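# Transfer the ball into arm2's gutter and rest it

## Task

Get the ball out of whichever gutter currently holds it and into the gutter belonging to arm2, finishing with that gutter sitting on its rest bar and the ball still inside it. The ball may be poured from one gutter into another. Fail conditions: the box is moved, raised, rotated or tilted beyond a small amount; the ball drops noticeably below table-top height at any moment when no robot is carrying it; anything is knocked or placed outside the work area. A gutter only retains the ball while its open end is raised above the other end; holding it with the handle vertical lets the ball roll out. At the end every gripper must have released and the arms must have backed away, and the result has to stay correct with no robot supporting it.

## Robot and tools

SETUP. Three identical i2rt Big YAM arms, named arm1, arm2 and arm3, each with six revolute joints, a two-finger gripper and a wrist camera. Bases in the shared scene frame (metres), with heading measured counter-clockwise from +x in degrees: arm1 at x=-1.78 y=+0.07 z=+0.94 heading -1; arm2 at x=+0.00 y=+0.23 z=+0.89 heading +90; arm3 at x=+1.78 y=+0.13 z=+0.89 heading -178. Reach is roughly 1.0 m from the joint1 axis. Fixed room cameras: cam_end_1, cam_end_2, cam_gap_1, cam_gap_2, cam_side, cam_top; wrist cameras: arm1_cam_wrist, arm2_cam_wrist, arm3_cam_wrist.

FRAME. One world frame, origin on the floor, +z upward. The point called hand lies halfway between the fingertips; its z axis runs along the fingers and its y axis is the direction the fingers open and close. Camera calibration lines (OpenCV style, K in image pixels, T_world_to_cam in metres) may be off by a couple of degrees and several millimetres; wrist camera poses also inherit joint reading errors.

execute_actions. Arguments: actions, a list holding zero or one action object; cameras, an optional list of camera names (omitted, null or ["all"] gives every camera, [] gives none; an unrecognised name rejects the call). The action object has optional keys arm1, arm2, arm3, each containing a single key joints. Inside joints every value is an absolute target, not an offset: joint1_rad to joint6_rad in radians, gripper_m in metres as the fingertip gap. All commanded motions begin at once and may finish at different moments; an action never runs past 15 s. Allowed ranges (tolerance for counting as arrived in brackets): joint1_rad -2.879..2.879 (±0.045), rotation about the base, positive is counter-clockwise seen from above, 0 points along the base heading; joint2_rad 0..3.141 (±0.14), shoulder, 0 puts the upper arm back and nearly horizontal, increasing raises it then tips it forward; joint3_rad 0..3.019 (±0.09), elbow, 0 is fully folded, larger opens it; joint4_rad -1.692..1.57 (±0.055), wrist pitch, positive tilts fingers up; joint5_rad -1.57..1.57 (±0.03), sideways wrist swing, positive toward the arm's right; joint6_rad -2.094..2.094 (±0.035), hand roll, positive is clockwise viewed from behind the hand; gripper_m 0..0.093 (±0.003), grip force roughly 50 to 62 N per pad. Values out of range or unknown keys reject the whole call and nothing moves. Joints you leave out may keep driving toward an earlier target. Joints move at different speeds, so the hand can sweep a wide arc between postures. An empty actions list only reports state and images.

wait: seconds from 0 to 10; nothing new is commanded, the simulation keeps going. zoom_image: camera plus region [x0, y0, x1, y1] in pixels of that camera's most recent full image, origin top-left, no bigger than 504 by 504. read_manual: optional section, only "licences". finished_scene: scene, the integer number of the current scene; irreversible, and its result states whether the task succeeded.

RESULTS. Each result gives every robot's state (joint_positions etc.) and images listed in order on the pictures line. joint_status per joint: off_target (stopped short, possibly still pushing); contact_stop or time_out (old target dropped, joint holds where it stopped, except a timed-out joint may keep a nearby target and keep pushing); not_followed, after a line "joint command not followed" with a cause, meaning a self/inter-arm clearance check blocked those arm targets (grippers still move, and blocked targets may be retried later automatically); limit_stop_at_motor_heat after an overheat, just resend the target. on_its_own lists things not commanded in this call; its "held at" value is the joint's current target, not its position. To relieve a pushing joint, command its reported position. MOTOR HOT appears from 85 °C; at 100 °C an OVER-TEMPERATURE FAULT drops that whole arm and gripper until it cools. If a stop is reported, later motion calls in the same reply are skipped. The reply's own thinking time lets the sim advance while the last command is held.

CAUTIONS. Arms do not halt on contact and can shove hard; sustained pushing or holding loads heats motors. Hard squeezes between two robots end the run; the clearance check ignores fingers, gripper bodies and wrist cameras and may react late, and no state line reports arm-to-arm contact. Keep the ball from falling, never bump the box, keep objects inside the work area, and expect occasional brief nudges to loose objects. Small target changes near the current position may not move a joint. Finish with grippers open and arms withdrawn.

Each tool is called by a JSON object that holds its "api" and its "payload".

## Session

{"api": "execute_actions", "payload": {"actions": []}}

Scene clock: 0.00 s.
Motor temperatures (°C, as the motors report them): arm1=[23 25 31 24 23 23] | arm2=[24 29 32 25 24 25] | arm3=[25 22 31 23 25 23]
arm1.joint_positions: joint1_rad=+0.616 joint2_rad=+0.485 joint3_rad=+1.596 joint4_rad=-1.550 joint5_rad=-0.079 joint6_rad=+0.277 gripper_m=+0.094
arm1.joint_status: not commanded
arm1.hand: x=-1.7004 y=+0.1430 z=+1.5437 quat_wxyz=(-0.472, +0.160, -0.827, -0.259) (m; scene frame)
arm2.joint_positions: joint1_rad=-0.783 joint2_rad=+0.406 joint3_rad=+1.481 joint4_rad=-1.482 joint5_rad=+0.280 joint6_rad=+0.404 gripper_m=+0.094
arm2.joint_status: not commanded
arm2.hand: x=+0.1073 y=+0.2642 z=+1.4750 quat_wxyz=(-0.515, +0.078, -0.826, -0.213) (m; scene frame)
arm3.joint_positions: joint1_rad=+0.228 joint2_rad=+0.530 joint3_rad=+1.352 joint4_rad=-1.269 joint5_rad=-0.047 joint6_rad=-0.406 gripper_m=+0.094
arm3.joint_status: not commanded
arm3.hand: x=+1.5732 y=+0.0658 z=+1.4430 quat_wxyz=(+0.019, -0.798, -0.286, +0.530) (m; scene frame)
pictures: arm1_cam_wrist, arm2_cam_wrist, arm3_cam_wrist, cam_end_1, cam_end_2, cam_gap_1, cam_gap_2, cam_side, cam_top
camera_calibration (this result's frames):
arm1_cam_wrist: T_world_to_cam=[[0.506767, -0.815072, -0.280794, 1.41293], [-0.817813, -0.351493, -0.45567, -0.636475], [0.272706, 0.460555, -0.844701, 1.82675], [0, 0, 0, 1]] pos_world=[-1.73471, 0.0866044, 1.64978]
arm2_cam_wrist: T_world_to_cam=[[0.331295, -0.903071, -0.273323, 0.607853], [-0.852715, -0.162571, -0.496435, 0.871159], [0.403882, 0.397533, -0.823921, 1.18869], [0, 0, 0, 1]] pos_world=[0.0613811, 0.218016, 1.578]
arm3_cam_wrist: T_world_to_cam=[[-0.432105, 0.835691, 0.338977, 0.13426], [0.723236, 0.545661, -0.423301, -0.556134], [-0.538715, 0.0622504, -0.840185, 2.1801], [0, 0, 0, 1]] pos_world=[1.63468, 0.0555486, 1.55076]
Images, in order (width x height): arm1_cam_wrist 504x504, arm2_cam_wrist 504x504, arm3_cam_wrist 504x504, cam_end_1 896x504, cam_end_2 896x504, cam_gap_1 896x504, cam_gap_2 896x504, cam_side 896x504, cam_top 896x504.

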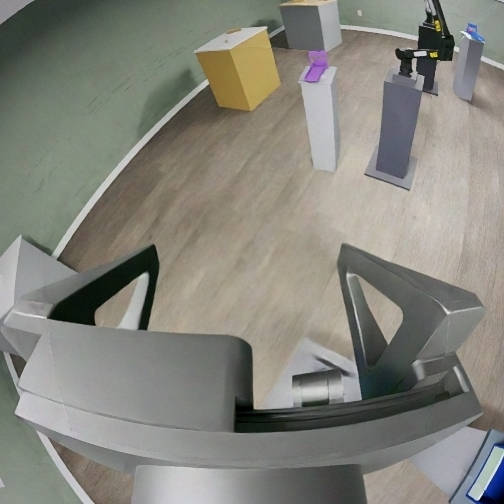

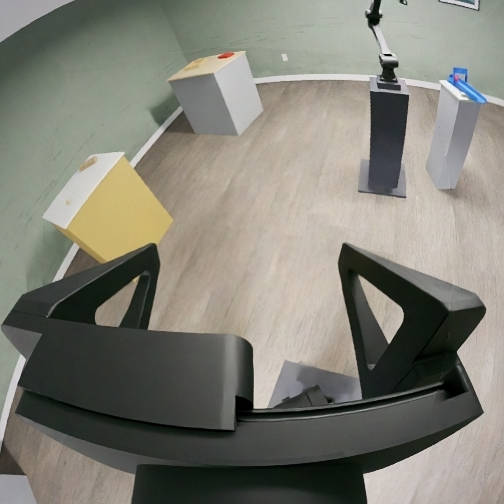

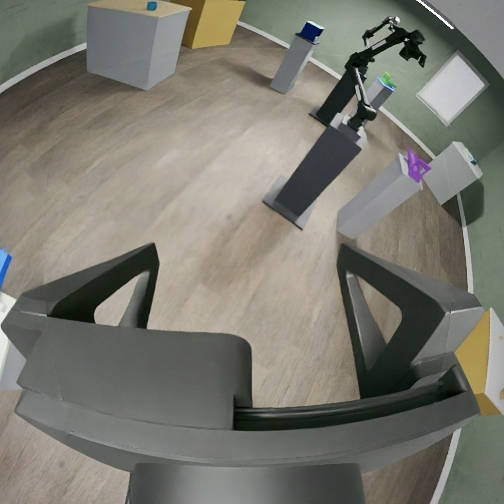

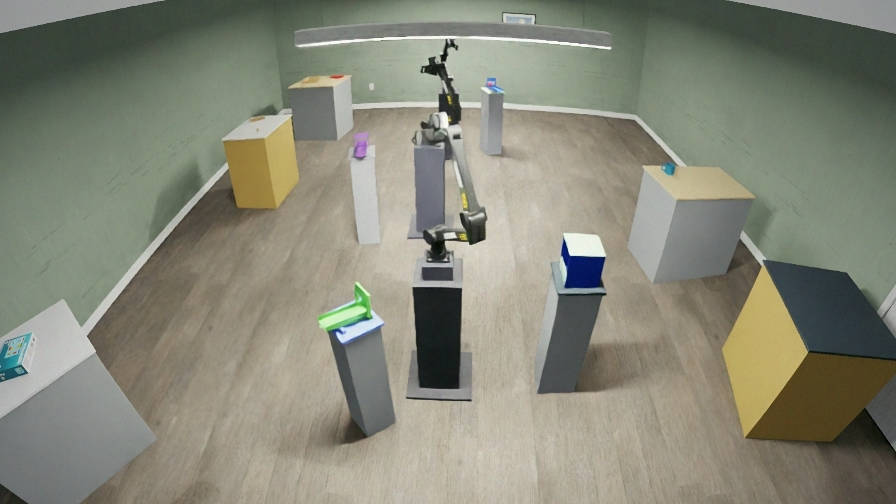

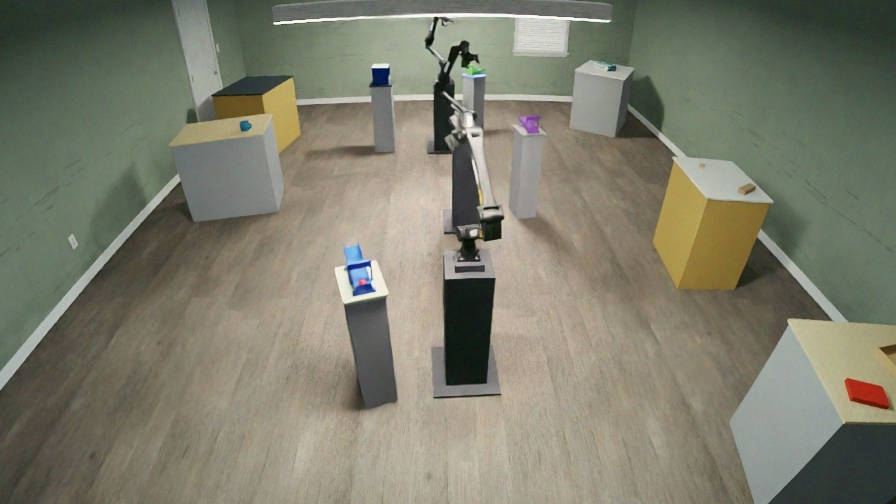

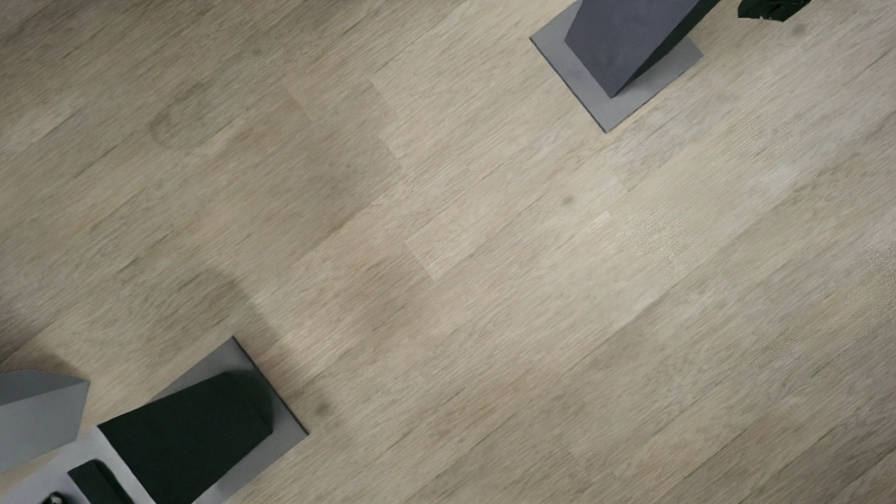

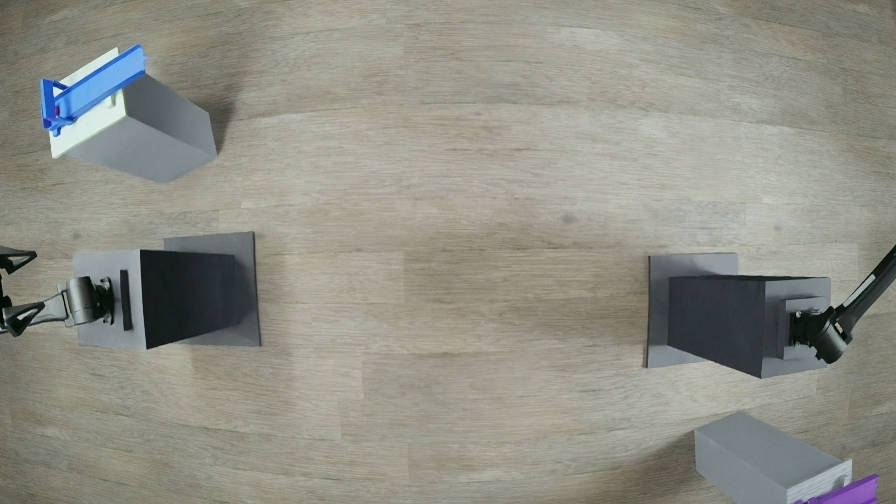

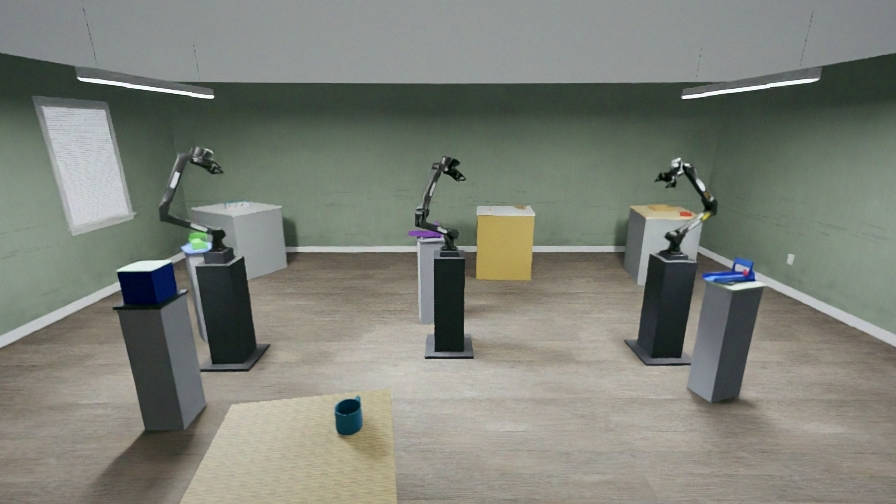

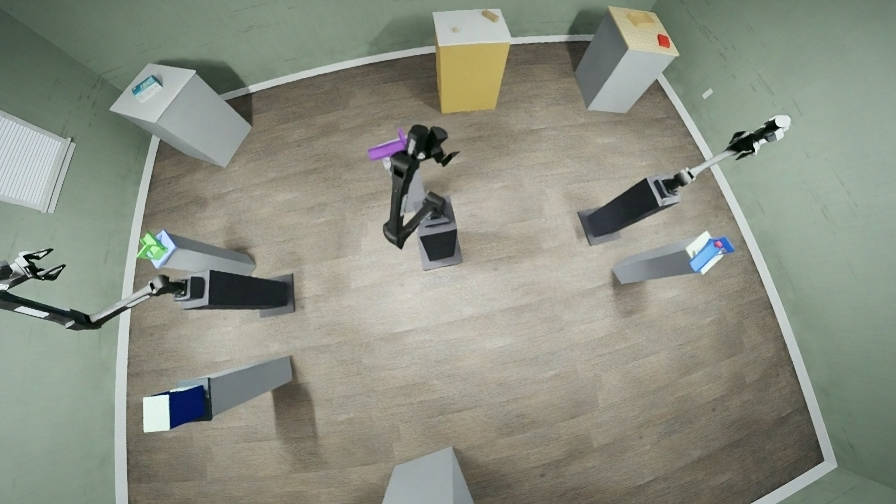

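{"api": "execute_actions", "payload": {"actions": [{"arm3":{"joints":{"joint1_rad":1.8,"joint2_rad":1.655,"joint3_rad":1.797,"joint4_rad":-1.65,"joint5_rad":0,"joint6_rad":0}},"arm2":{"joints":{"joint1_rad":0.18,"joint2_rad":1.655,"joint3_rad":1.797,"joint4_rad":-1.65,"joint5_rad":0,"joint6_rad":0}}}], "cameras": ["arm3_cam_wrist","arm2_cam_wrist"]}}

Scene clock: 14.87 s.
Motor temperatures (°C, as the motors report them): arm1=[23 25 32 24 23 23] | arm2=[24 30 34 25 24 25] | arm3=[25 22 34 23 25 23]
arm1.joint_positions: joint1_rad=+0.616 joint2_rad=+0.485 joint3_rad=+1.596 joint4_rad=-1.550 joint5_rad=-0.079 joint6_rad=+0.277 gripper_m=+0.094
arm1.joint_status: not commanded
arm1.hand: x=-1.7004 y=+0.1430 z=+1.5437 quat_wxyz=(-0.472, +0.160, -0.827, -0.259) (m; scene frame)
arm2.joint_positions: joint1_rad=+0.186 joint2_rad=+1.673 joint3_rad=+1.771 joint4_rad=-1.637 joint5_rad=+0.000 joint6_rad=+0.011 gripper_m=+0.094
arm2.joint_status: all done
arm2.hand: x=-0.0935 y=+0.7365 z=+1.1899 quat_wxyz=(-0.014, +0.765, -0.643, -0.017) (m; scene frame)
arm3.joint_positions: joint1_rad=+1.804 joint2_rad=+1.642 joint3_rad=+1.772 joint4_rad=-1.635 joint5_rad=-0.002 joint6_rad=-0.011 gripper_m=+0.094
arm3.joint_status: all done
arm3.hand: x=+1.9092 y=-0.3680 z=+1.1995 quat_wxyz=(-0.030, -0.604, -0.796, +0.018) (m; scene frame)
pictures: arm2_cam_wrist, arm3_cam_wrist
camera_calibration (this result's frames):
arm2_cam_wrist: T_world_to_cam=[[0.986607, 0.16225, 0.0168013, -0.0455637], [0.127114, -0.829304, 0.544148, -0.0204047], [0.102221, -0.534724, -0.838821, 1.52317], [0, 0, 0, 1]] pos_world=[-0.108154, 0.804949, 1.28954]
arm3_cam_wrist: T_world_to_cam=[[-0.962543, -0.271124, -0.0016183, 1.7385], [-0.231513, 0.818777, 0.525362, 0.119831], [-0.141114, 0.506058, -0.850877, 1.60058], [0, 0, 0, 1]] pos_world=[1.92698, -0.436751, 1.30175]
Images, in order (width x height): arm2_cam_wrist 504x504, arm3_cam_wrist 504x504.

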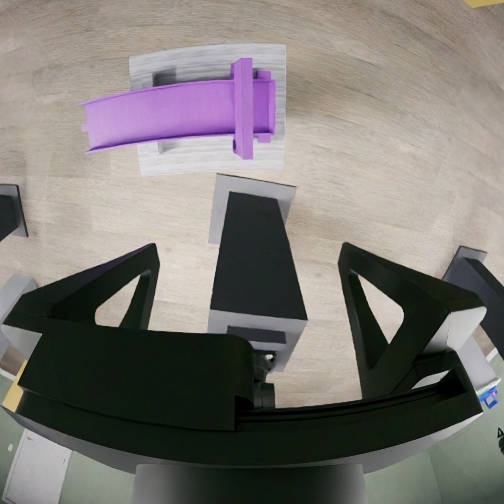

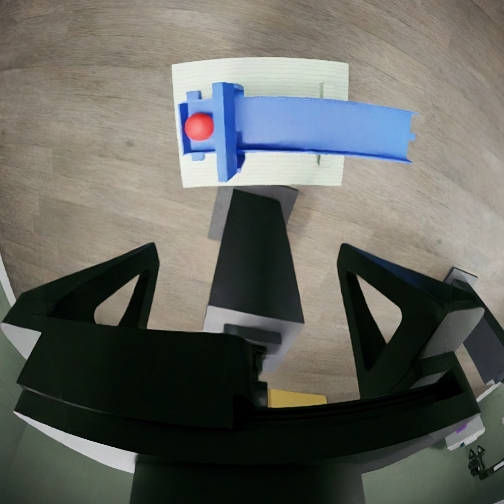

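{"api": "zoom_image", "payload": {"camera": "arm2_cam_wrist", "region": [170, 30, 320, 190]}}

{"api": "zoom_image", "payload": {"camera": "arm3_cam_wrist", "region": [150, 50, 300, 200]}}

Region (170, 30, 320, 190) of arm2_cam_wrist's 504x504 image, scaled by 3.150, with more detail than that image has; it fills the left 472 columns of this view, and the rest is white.

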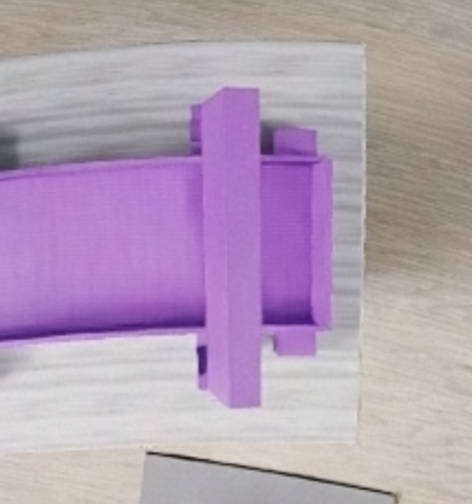

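Region (150, 50, 300, 200) of arm3_cam_wrist's 504x504 image, scaled by 3.360, with more detail than that image has.

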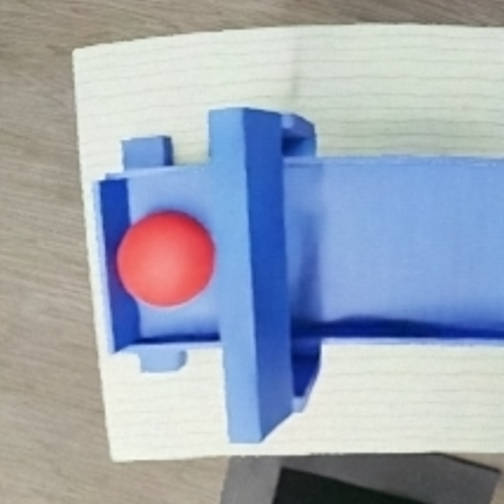

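{"api": "execute_actions", "payload": {"actions": [{"arm3":{"joints":{"joint1_rad":1.905,"joint2_rad":1.81,"joint3_rad":1.66,"joint4_rad":-1.41,"joint5_rad":0.2,"joint6_rad":0.08}},"arm2":{"joints":{"joint1_rad":0.12,"joint2_rad":1.865,"joint3_rad":1.755,"joint4_rad":-1.435,"joint5_rad":-0.2,"joint6_rad":-0.065}}}], "cameras": ["arm3_cam_wrist","arm2_cam_wrist"]}}

Scene clock: 45.57 s.
Motor temperatures (°C, as the motors report them): arm1=[23 25 32 25 23 23] | arm2=[24 32 39 25 24 25] | arm3=[25 24 37 23 25 23]
arm1.joint_positions: joint1_rad=+0.616 joint2_rad=+0.485 joint3_rad=+1.596 joint4_rad=-1.550 joint5_rad=-0.079 joint6_rad=+0.277 gripper_m=+0.094
arm1.joint_status: not commanded
arm1.hand: x=-1.7004 y=+0.1430 z=+1.5437 quat_wxyz=(-0.472, +0.160, -0.827, -0.259) (m; scene frame)
arm2.joint_positions: joint1_rad=+0.114 joint2_rad=+1.883 joint3_rad=+1.736 joint4_rad=-1.448 joint5_rad=-0.197 joint6_rad=-0.053 gripper_m=+0.094
arm2.joint_status: all done
arm2.hand: x=-0.0972 y=+0.7980 z=+1.0702 quat_wxyz=(+0.076, +0.759, -0.643, -0.063) (m; scene frame)
arm3.joint_positions: joint1_rad=+1.911 joint2_rad=+1.808 joint3_rad=+1.642 joint4_rad=-1.426 joint5_rad=+0.198 joint6_rad=+0.069 gripper_m=+0.094
arm3.joint_status: all done
arm3.hand: x=+1.9437 y=-0.3981 z=+1.0692 quat_wxyz=(+0.058, -0.591, -0.801, +0.076) (m; scene frame)
pictures: arm2_cam_wrist, arm3_cam_wrist
camera_calibration (this result's frames):
arm2_cam_wrist: T_world_to_cam=[[0.97192, 0.151874, -0.179739, 0.16729], [0.229018, -0.785996, 0.574249, 0.0393396], [-0.0540608, -0.599287, -0.798707, 1.44944], [0, 0, 0, 1]] pos_world=[-0.0932442, 0.874146, 1.16516]
arm3_cam_wrist: T_world_to_cam=[[-0.935543, -0.293391, 0.196674, 1.48997], [-0.132209, 0.807209, 0.575268, -0.0300444], [-0.327536, 0.512186, -0.793968, 1.81378], [0, 0, 0, 1]] pos_world=[1.98404, -0.467594, 1.16433]
Images, in order (width x height): arm2_cam_wrist 504x504, arm3_cam_wrist 504x504.

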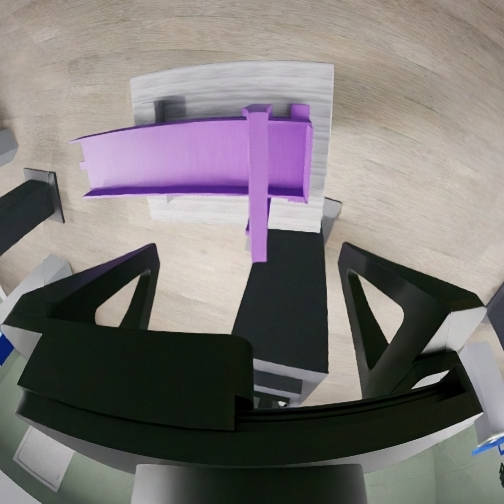

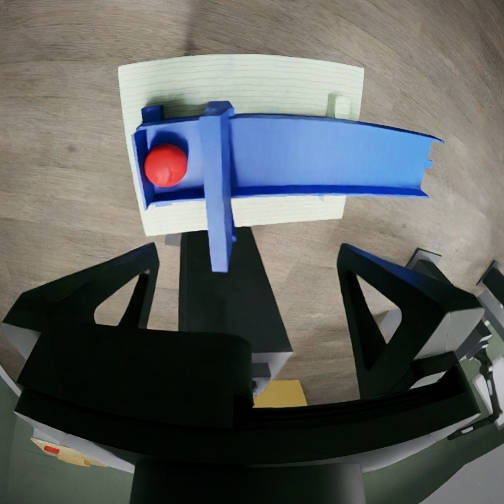

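{"api": "execute_actions", "payload": {"actions": [{"arm3":{"joints":{"joint1_rad":1.92,"joint2_rad":1.884,"joint3_rad":1.53,"joint4_rad":-1.19}},"arm2":{"joints":{"joint1_rad":0.138,"joint2_rad":1.93,"joint3_rad":1.60,"joint4_rad":-1.20}}}], "cameras": ["arm3_cam_wrist","arm2_cam_wrist"]}}

Scene clock: 66.83 s.
Motor temperatures (°C, as the motors report them): arm1=[23 25 33 25 23 23] | arm2=[24 34 40 25 24 25] | arm3=[25 25 37 23 25 23]
arm1.joint_positions: joint1_rad=+0.616 joint2_rad=+0.485 joint3_rad=+1.596 joint4_rad=-1.550 joint5_rad=-0.079 joint6_rad=+0.277 gripper_m=+0.094
arm1.joint_status: not commanded
arm1.hand: x=-1.7004 y=+0.1430 z=+1.5437 quat_wxyz=(-0.472, +0.160, -0.827, -0.259) (m; scene frame)
arm2.joint_positions: joint1_rad=+0.134 joint2_rad=+1.948 joint3_rad=+1.590 joint4_rad=-1.216 joint5_rad=-0.198 joint6_rad=-0.054 gripper_m=+0.094
arm2.joint_status: all done
arm2.hand: x=-0.1098 y=+0.8037 z=+0.9797 quat_wxyz=(+0.069, +0.766, -0.635, -0.070) (m; scene frame)
arm3.joint_positions: joint1_rad=+1.912 joint2_rad=+1.893 joint3_rad=+1.521 joint4_rad=-1.208 joint5_rad=+0.198 joint6_rad=+0.069 gripper_m=+0.094
arm3.joint_status: all done
arm3.hand: x=+1.9487 y=-0.4087 z=+0.9789 quat_wxyz=(+0.054, -0.591, -0.801, +0.079) (m; scene frame)
pictures: arm2_cam_wrist, arm3_cam_wrist
camera_calibration (this result's frames):
arm2_cam_wrist: T_world_to_cam=[[0.967987, 0.17565, -0.179301, 0.142462], [0.247041, -0.793096, 0.556748, 0.123552], [-0.0444106, -0.58322, -0.811099, 1.3802], [0, 0, 0, 1]] pos_world=[-0.107129, 0.877924, 1.07623]
arm3_cam_wrist: T_world_to_cam=[[-0.936334, -0.291114, 0.196294, 1.51208], [-0.134385, 0.813633, 0.565634, 0.047392], [-0.324375, 0.503243, -0.800954, 1.74613], [0, 0, 0, 1]] pos_world=[1.98858, -0.477101, 1.07495]
Images, in order (width x height): arm2_cam_wrist 504x504, arm3_cam_wrist 504x504.

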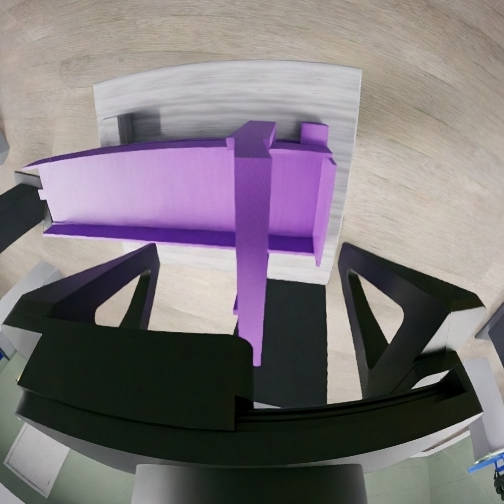

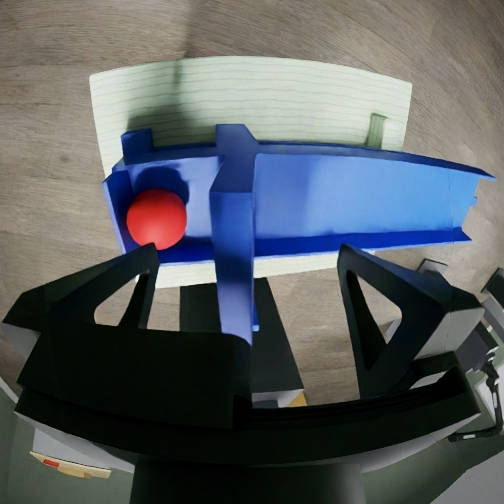

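{"api": "execute_actions", "payload": {"actions": [{"arm2":{"joints":{"joint2_rad":1.945}},"arm3":{"joints":{"joint1_rad":1.935}}}], "cameras": []}}

{"api": "execute_actions", "payload": {"actions": [{"arm2":{"joints":{"gripper_m":0}},"arm3":{"joints":{"gripper_m":0}}}], "cameras": []}}

{"api": "execute_actions", "payload": {"actions": [{"arm2":{"joints":{"joint2_rad":1.8,"joint4_rad":-1.3,"joint5_rad":-0.3}},"arm3":{"joints":{"joint2_rad":1.82,"joint4_rad":-1.25,"joint5_rad":0.4}}}], "cameras": ["arm3_cam_wrist","arm2_cam_wrist","cam_side"]}}

Scene clock: 77.60 s.
Motor temperatures (°C, as the motors report them): arm1=[23 25 33 25 23 23] | arm2=[24 34 39 25 24 25] | arm3=[25 25 36 23 25 23]
arm1.joint_positions: joint1_rad=+0.616 joint2_rad=+0.485 joint3_rad=+1.596 joint4_rad=-1.550 joint5_rad=-0.079 joint6_rad=+0.277 gripper_m=+0.094
arm1.joint_status: not commanded
arm1.hand: x=-1.7004 y=+0.1430 z=+1.5437 quat_wxyz=(-0.472, +0.160, -0.827, -0.259) (m; scene frame)
arm2.joint_positions: joint1_rad=+0.134 joint2_rad=+1.948 joint3_rad=+1.590 joint4_rad=-1.216 joint5_rad=-0.198 joint6_rad=-0.054 gripper_m=+0.094
arm2.joint_status: all done
arm2.hand: x=-0.1098 y=+0.8037 z=+0.9797 quat_wxyz=(+0.069, +0.766, -0.635, -0.070) (m; scene frame)
arm3.joint_positions: joint1_rad=+1.932 joint2_rad=+1.893 joint3_rad=+1.521 joint4_rad=-1.208 joint5_rad=+0.198 joint6_rad=+0.069 gripper_m=+0.094
arm3.joint_status: all done
arm3.hand: x=+1.9594 y=-0.4051 z=+0.9790 quat_wxyz=(+0.053, -0.583, -0.807, +0.080) (m; scene frame)
pictures: none
No camera images: the call's "cameras" was empty. Leave "cameras" out to get every camera's image.

Scene clock: 78.33 s.
Motor temperatures (°C, as the motors report them): arm1=[23 25 33 25 23 23] | arm2=[24 34 39 25 24 25] | arm3=[25 25 36 23 25 23]
arm1.joint_positions: joint1_rad=+0.616 joint2_rad=+0.485 joint3_rad=+1.596 joint4_rad=-1.550 joint5_rad=-0.079 joint6_rad=+0.277 gripper_m=+0.094
arm1.joint_status: not commanded
arm1.hand: x=-1.7004 y=+0.1430 z=+1.5437 quat_wxyz=(-0.472, +0.160, -0.827, -0.259) (m; scene frame)
arm2.joint_positions: joint1_rad=+0.134 joint2_rad=+1.947 joint3_rad=+1.590 joint4_rad=-1.215 joint5_rad=-0.205 joint6_rad=-0.054 gripper_m=+0.011
arm2.joint_status: gripper_m off_target (ended at +0.012, target +0.000)
arm2.hand: x=-0.1108 y=+0.8037 z=+0.9806 quat_wxyz=(+0.072, +0.766, -0.634, -0.073) (m; scene frame)
arm3.joint_positions: joint1_rad=+1.931 joint2_rad=+1.887 joint3_rad=+1.521 joint4_rad=-1.207 joint5_rad=+0.208 joint6_rad=+0.074 gripper_m=+0.012
arm3.joint_status: gripper_m off_target (ended at +0.012, target +0.000)
arm3.hand: x=+1.9578 y=-0.4062 z=+0.9828 quat_wxyz=(+0.052, -0.585, -0.805, +0.086) (m; scene frame)
pictures: none
No camera images: the call's "cameras" was empty. Leave "cameras" out to get every camera's image.

Scene clock: 79.43 s.
Motor temperatures (°C, as the motors report them): arm1=[23 25 33 25 23 23] | arm2=[24 34 39 25 24 25] | arm3=[25 25 36 23 25 23]
arm1.joint_positions: joint1_rad=+0.616 joint2_rad=+0.485 joint3_rad=+1.596 joint4_rad=-1.550 joint5_rad=-0.079 joint6_rad=+0.277 gripper_m=+0.094
arm1.joint_status: not commanded
arm1.hand: x=-1.7004 y=+0.1430 z=+1.5437 quat_wxyz=(-0.472, +0.160, -0.827, -0.259) (m; scene frame)
arm2.joint_positions: joint1_rad=+0.134 joint2_rad=+1.804 joint3_rad=+1.584 joint4_rad=-1.288 joint5_rad=-0.294 joint6_rad=-0.055 gripper_m=+0.011
arm2.joint_status: all done
arm2.hand: x=-0.1227 y=+0.7823 z=+1.0598 quat_wxyz=(+0.083, +0.764, -0.627, -0.126) (m; scene frame)
arm3.joint_positions: joint1_rad=+1.932 joint2_rad=+1.836 joint3_rad=+1.520 joint4_rad=-1.233 joint5_rad=+0.393 joint6_rad=+0.074 gripper_m=+0.011
arm3.joint_status: all done
arm3.hand: x=+1.9278 y=-0.4122 z=+1.0187 quat_wxyz=(+0.090, -0.579, -0.793, +0.169) (m; scene frame)
pictures: arm2_cam_wrist, arm3_cam_wrist, cam_side
camera_calibration (this result's frames):
arm2_cam_wrist: T_world_to_cam=[[0.943963, 0.191069, -0.269122, 0.253225], [0.304434, -0.819019, 0.486341, 0.167102], [-0.127492, -0.541018, -0.831292, 1.41036], [0, 0, 0, 1]] pos_world=[-0.110097, 0.851509, 1.1593]
arm3_cam_wrist: T_world_to_cam=[[-0.883617, -0.274773, 0.379105, 1.20262], [-0.0562225, 0.866099, 0.4967, -0.0338272], [-0.464822, 0.417579, -0.780749, 1.98785], [0, 0, 0, 1]] pos_world=[1.98475, -0.47034, 1.1129]
Images, in order (width x height): arm2_cam_wrist 504x504, arm3_cam_wrist 504x504, cam_side 896x504.

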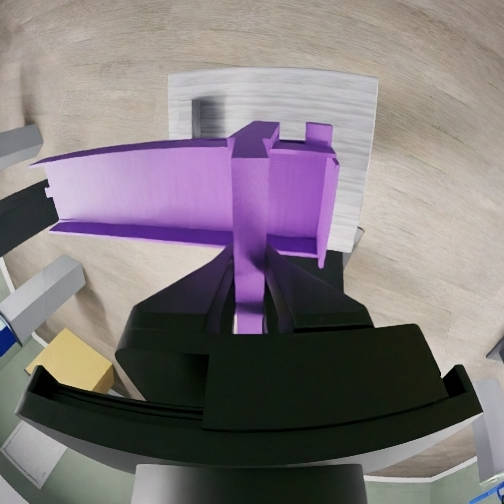

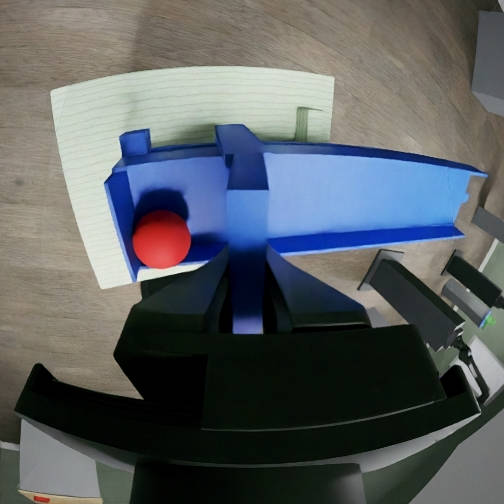

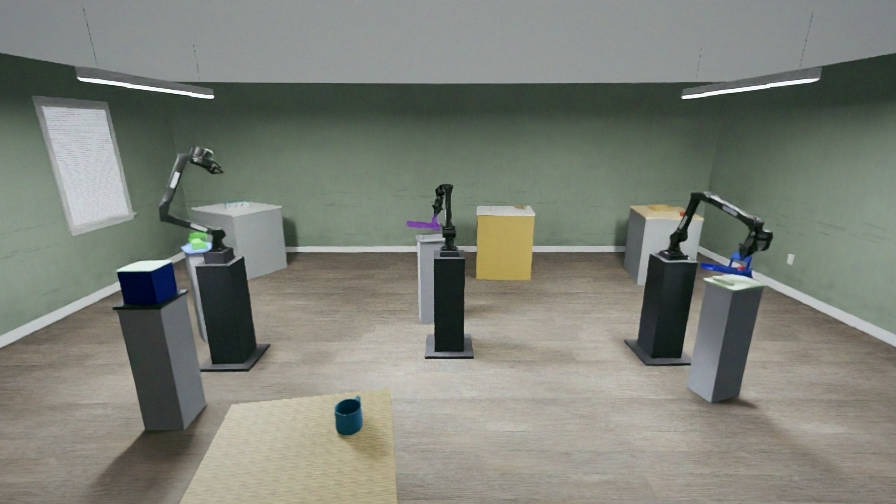

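{"api": "execute_actions", "payload": {"actions": [{"arm3":{"joints":{"joint2_rad":1.572,"joint3_rad":1.65,"joint4_rad":-1.6,"joint5_rad":0.55,"joint6_rad":0.0}},"arm2":{"joints":{"joint1_rad":-1.627,"joint3_rad":1.72,"joint4_rad":-1.2,"joint5_rad":0.0,"joint6_rad":1.57}}}], "cameras": []}}

{"api": "execute_actions", "payload": {"actions": [{"arm3":{"joints":{"joint1_rad":-0.09,"joint4_rad":-1.25,"joint5_rad":0.45,"joint6_rad":-0.6}},"arm2":{"joints":{"joint2_rad":1.875,"joint3_rad":1.66,"joint4_rad":-1.0}}}], "cameras": []}}

{"api": "execute_actions", "payload": {"actions": [{"arm3":{"joints":{"joint2_rad":1.76,"joint3_rad":1.88,"joint4_rad":-1.15,"joint5_rad":0.2,"joint6_rad":-1.15}}}], "cameras": []}}

{"api": "execute_actions", "payload": {"actions": [{"arm3":{"joints":{"joint2_rad":1.96,"joint3_rad":2.16,"joint4_rad":-1.32,"joint5_rad":0.0,"joint6_rad":-1.57}}}], "cameras": ["arm3_cam_wrist","cam_side","cam_gap_2"]}}

{"api": "zoom_image", "payload": {"camera": "cam_side", "region": [500, 170, 640, 260]}}

Scene clock: 105.80 s.
Motor temperatures (°C, as the motors report them): arm1=[23 25 33 25 23 23] | arm2=[24 34 41 25 24 25] | arm3=[25 26 37 23 26 23]
arm1.joint_positions: joint1_rad=+0.616 joint2_rad=+0.485 joint3_rad=+1.596 joint4_rad=-1.550 joint5_rad=-0.079 joint6_rad=+0.277 gripper_m=+0.094
arm1.joint_status: not commanded
arm1.hand: x=-1.7004 y=+0.1430 z=+1.5437 quat_wxyz=(-0.472, +0.160, -0.827, -0.259) (m; scene frame)
arm2.joint_positions: joint1_rad=-1.633 joint2_rad=+1.823 joint3_rad=+1.664 joint4_rad=-1.203 joint5_rad=+0.003 joint6_rad=+1.558 gripper_m=+0.011
arm2.joint_status: all done
arm2.hand: x=+0.6093 y=+0.1910 z=+1.0692 quat_wxyz=(-0.072, -0.721, -0.685, -0.074) (m; scene frame)
arm3.joint_positions: joint1_rad=+1.932 joint2_rad=+1.591 joint3_rad=+1.622 joint4_rad=-1.587 joint5_rad=+0.543 joint6_rad=+0.012 gripper_m=+0.011
arm3.joint_status: all done
arm3.hand: x=+1.8778 y=-0.3540 z=+1.1902 quat_wxyz=(+0.139, -0.544, -0.796, +0.226) (m; scene frame)
pictures: none
No camera images: the call's "cameras" was empty. Leave "cameras" out to get every camera's image.

Scene clock: 108.03 s.
Motor temperatures (°C, as the motors report them): arm1=[23 25 33 25 23 23] | arm2=[24 34 41 25 24 25] | arm3=[25 26 37 23 26 23]
arm1.joint_positions: joint1_rad=+0.616 joint2_rad=+0.485 joint3_rad=+1.596 joint4_rad=-1.550 joint5_rad=-0.079 joint6_rad=+0.277 gripper_m=+0.094
arm1.joint_status: not commanded
arm1.hand: x=-1.7004 y=+0.1430 z=+1.5437 quat_wxyz=(-0.472, +0.160, -0.827, -0.259) (m; scene frame)
arm2.joint_positions: joint1_rad=-1.633 joint2_rad=+1.898 joint3_rad=+1.646 joint4_rad=-1.025 joint5_rad=+0.003 joint6_rad=+1.558 gripper_m=+0.011
arm2.joint_status: all done
arm2.hand: x=+0.6479 y=+0.1891 z=+1.0265 quat_wxyz=(-0.103, -0.718, -0.681, -0.102) (m; scene frame)
arm3.joint_positions: joint1_rad=-0.096 joint2_rad=+1.599 joint3_rad=+1.622 joint4_rad=-1.260 joint5_rad=+0.445 joint6_rad=-0.588 gripper_m=+0.011
arm3.joint_status: all done
arm3.hand: x=+1.2267 y=+0.2387 z=+1.1856 quat_wxyz=(+0.257, -0.939, -0.212, +0.080) (m; scene frame)
pictures: none
No camera images: the call's "cameras" was empty. Leave "cameras" out to get every camera's image.

Scene clock: 109.60 s.
Motor temperatures (°C, as the motors report them): arm1=[23 25 33 25 23 23] | arm2=[24 34 40 25 24 25] | arm3=[25 26 38 23 26 23]
arm1.joint_positions: joint1_rad=+0.616 joint2_rad=+0.485 joint3_rad=+1.596 joint4_rad=-1.550 joint5_rad=-0.079 joint6_rad=+0.277 gripper_m=+0.094
arm1.joint_status: not commanded
arm1.hand: x=-1.7004 y=+0.1430 z=+1.5437 quat_wxyz=(-0.472, +0.160, -0.827, -0.259) (m; scene frame)
arm2.joint_positions: joint1_rad=-1.633 joint2_rad=+1.898 joint3_rad=+1.646 joint4_rad=-1.025 joint5_rad=+0.003 joint6_rad=+1.558 gripper_m=+0.011
arm2.joint_status: not commanded
arm2.hand: x=+0.6479 y=+0.1891 z=+1.0265 quat_wxyz=(-0.103, -0.718, -0.681, -0.102) (m; scene frame)
arm3.joint_positions: joint1_rad=-0.095 joint2_rad=+1.787 joint3_rad=+1.812 joint4_rad=-1.169 joint5_rad=+0.198 joint6_rad=-1.137 gripper_m=+0.011
arm3.joint_status: all done
arm3.hand: x=+1.1300 y=+0.2048 z=+1.1596 quat_wxyz=(+0.197, -0.848, -0.478, +0.116) (m; scene frame)
pictures: none
No camera images: the call's "cameras" was empty. Leave "cameras" out to get every camera's image.

Scene clock: 111.03 s.
Motor temperatures (°C, as the motors report them): arm1=[23 25 33 25 23 23] | arm2=[24 34 40 25 24 25] | arm3=[25 26 38 23 26 23]
arm1.joint_positions: joint1_rad=+0.616 joint2_rad=+0.485 joint3_rad=+1.596 joint4_rad=-1.550 joint5_rad=-0.079 joint6_rad=+0.277 gripper_m=+0.094
arm1.joint_status: not commanded
arm1.hand: x=-1.7004 y=+0.1430 z=+1.5437 quat_wxyz=(-0.472, +0.160, -0.827, -0.259) (m; scene frame)
arm2.joint_positions: joint1_rad=-1.633 joint2_rad=+1.898 joint3_rad=+1.646 joint4_rad=-1.025 joint5_rad=+0.003 joint6_rad=+1.558 gripper_m=+0.011
arm2.joint_status: not commanded
arm2.hand: x=+0.6479 y=+0.1891 z=+1.0265 quat_wxyz=(-0.103, -0.718, -0.681, -0.102) (m; scene frame)
arm3.joint_positions: joint1_rad=-0.095 joint2_rad=+1.986 joint3_rad=+2.093 joint4_rad=-1.311 joint5_rad=+0.002 joint6_rad=-1.557 gripper_m=+0.011
arm3.joint_status: all done
arm3.hand: x=+1.0752 y=+0.1747 z=+1.1457 quat_wxyz=(+0.130, -0.724, -0.667, +0.122) (m; scene frame)
pictures: arm3_cam_wrist, cam_gap_2, cam_side
camera_calibration (this result's frames):
arm3_cam_wrist: T_world_to_cam=[[-0.93123, 0.0738366, 0.356874, 0.578064], [0.270961, 0.795132, 0.542536, -1.04508], [-0.243703, 0.601924, -0.760458, 1.15244], [0, 0, 0, 1]] pos_world=[1.10234, 0.0946124, 1.23707]
Images, in order (width x height): arm3_cam_wrist 504x504, cam_gap_2 896x504, cam_side 896x504.

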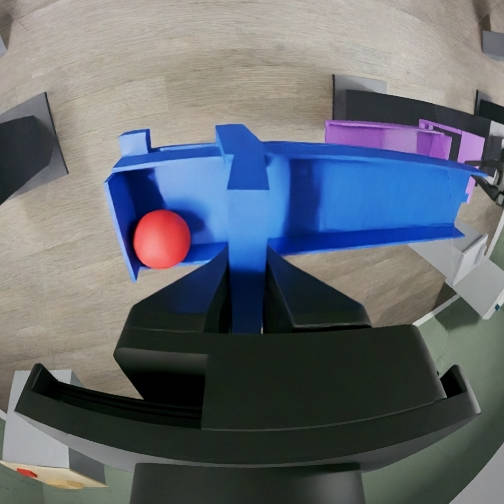

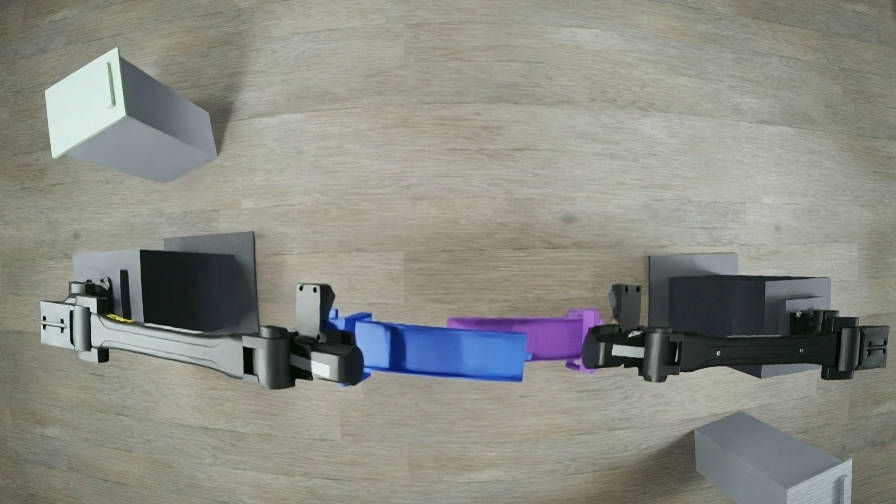

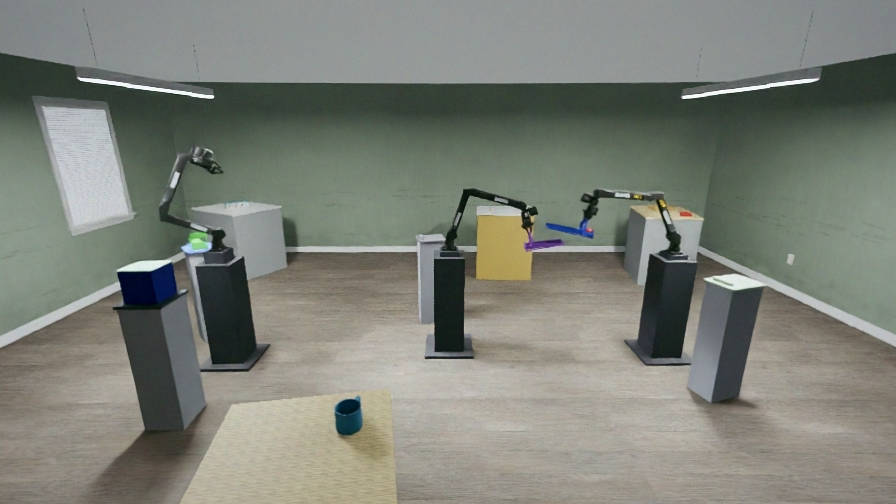

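Region (500, 170, 640, 260) of cam_side's 896x504 image, scaled by 3.600, with more detail than that image has; it fills the top 324 rows of this view, and the rest is white.

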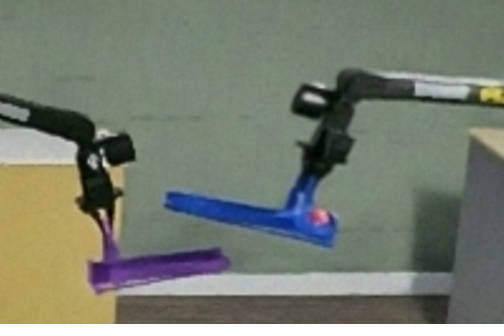

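{"api": "execute_actions", "payload": {"actions": [{"arm3":{"joints":{"joint1_rad":-0.075,"joint4_rad":-1.46}}}], "cameras": ["cam_side","cam_gap_2"]}}

{"api": "zoom_image", "payload": {"camera": "cam_side", "region": [500, 170, 640, 260]}}

{"api": "zoom_image", "payload": {"camera": "cam_gap_2", "region": [300, 260, 640, 420]}}

Scene clock: 120.63 s.
Motor temperatures (°C, as the motors report them): arm1=[23 25 33 25 23 23] | arm2=[24 35 40 25 24 25] | arm3=[25 27 41 23 26 23]
arm1.joint_positions: joint1_rad=+0.616 joint2_rad=+0.485 joint3_rad=+1.596 joint4_rad=-1.550 joint5_rad=-0.079 joint6_rad=+0.277 gripper_m=+0.094
arm1.joint_status: not commanded
arm1.hand: x=-1.7004 y=+0.1430 z=+1.5437 quat_wxyz=(-0.472, +0.160, -0.827, -0.259) (m; scene frame)
arm2.joint_positions: joint1_rad=-1.633 joint2_rad=+1.898 joint3_rad=+1.646 joint4_rad=-1.025 joint5_rad=+0.003 joint6_rad=+1.558 gripper_m=+0.011
arm2.joint_status: not commanded
arm2.hand: x=+0.6479 y=+0.1891 z=+1.0265 quat_wxyz=(-0.103, -0.718, -0.681, -0.102) (m; scene frame)
arm3.joint_positions: joint1_rad=-0.079 joint2_rad=+1.986 joint3_rad=+2.093 joint4_rad=-1.449 joint5_rad=+0.001 joint6_rad=-1.558 gripper_m=+0.011
arm3.joint_status: all done
arm3.hand: x=+1.1067 y=+0.1614 z=+1.1361 quat_wxyz=(+0.080, -0.725, -0.680, +0.076) (m; scene frame)
pictures: cam_gap_2, cam_side
Images, in order (width x height): cam_gap_2 896x504, cam_side 896x504.

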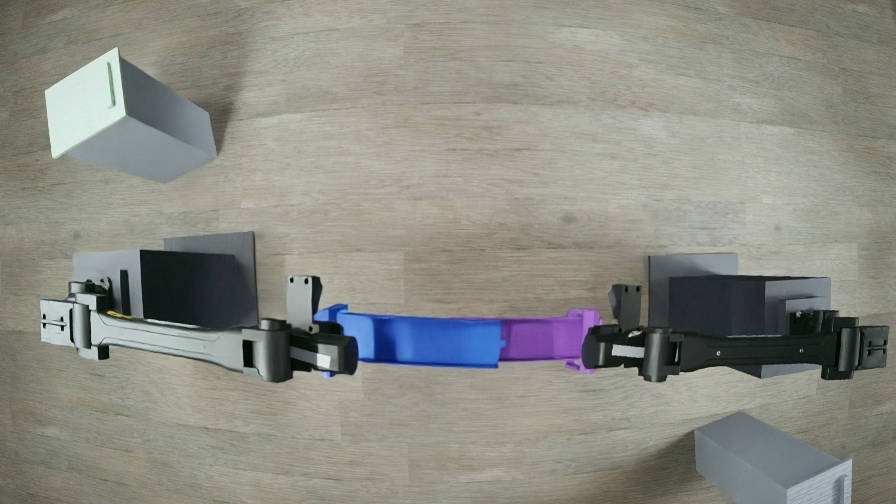

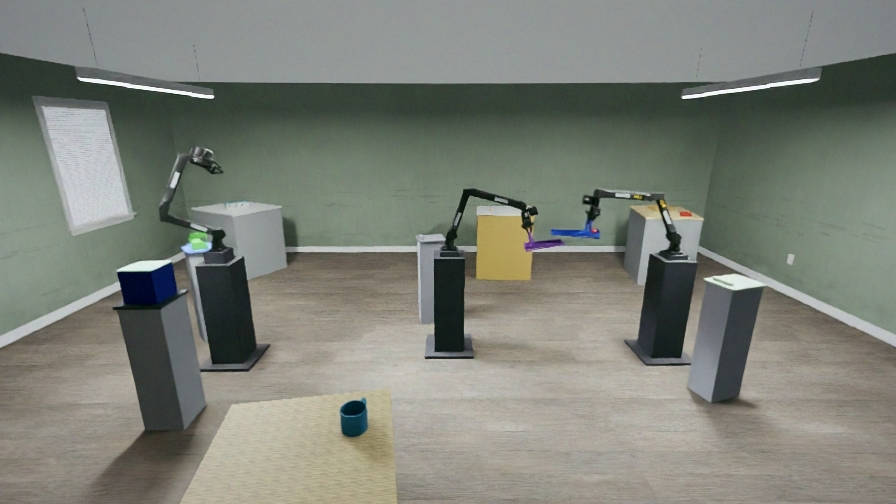

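Region (500, 170, 640, 260) of cam_side's 896x504 image, scaled by 3.600, with more detail than that image has; it fills the top 324 rows of this view, and the rest is white.

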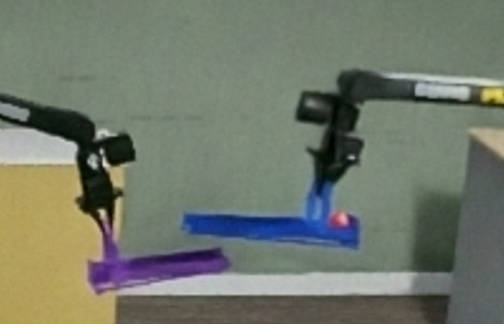

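Region (300, 260, 640, 420) of cam_gap_2's 896x504 image, scaled by 1.482, with more detail than that image has; it fills the top 237 rows of this view, and the rest is white.

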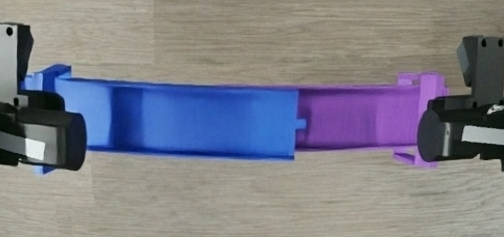

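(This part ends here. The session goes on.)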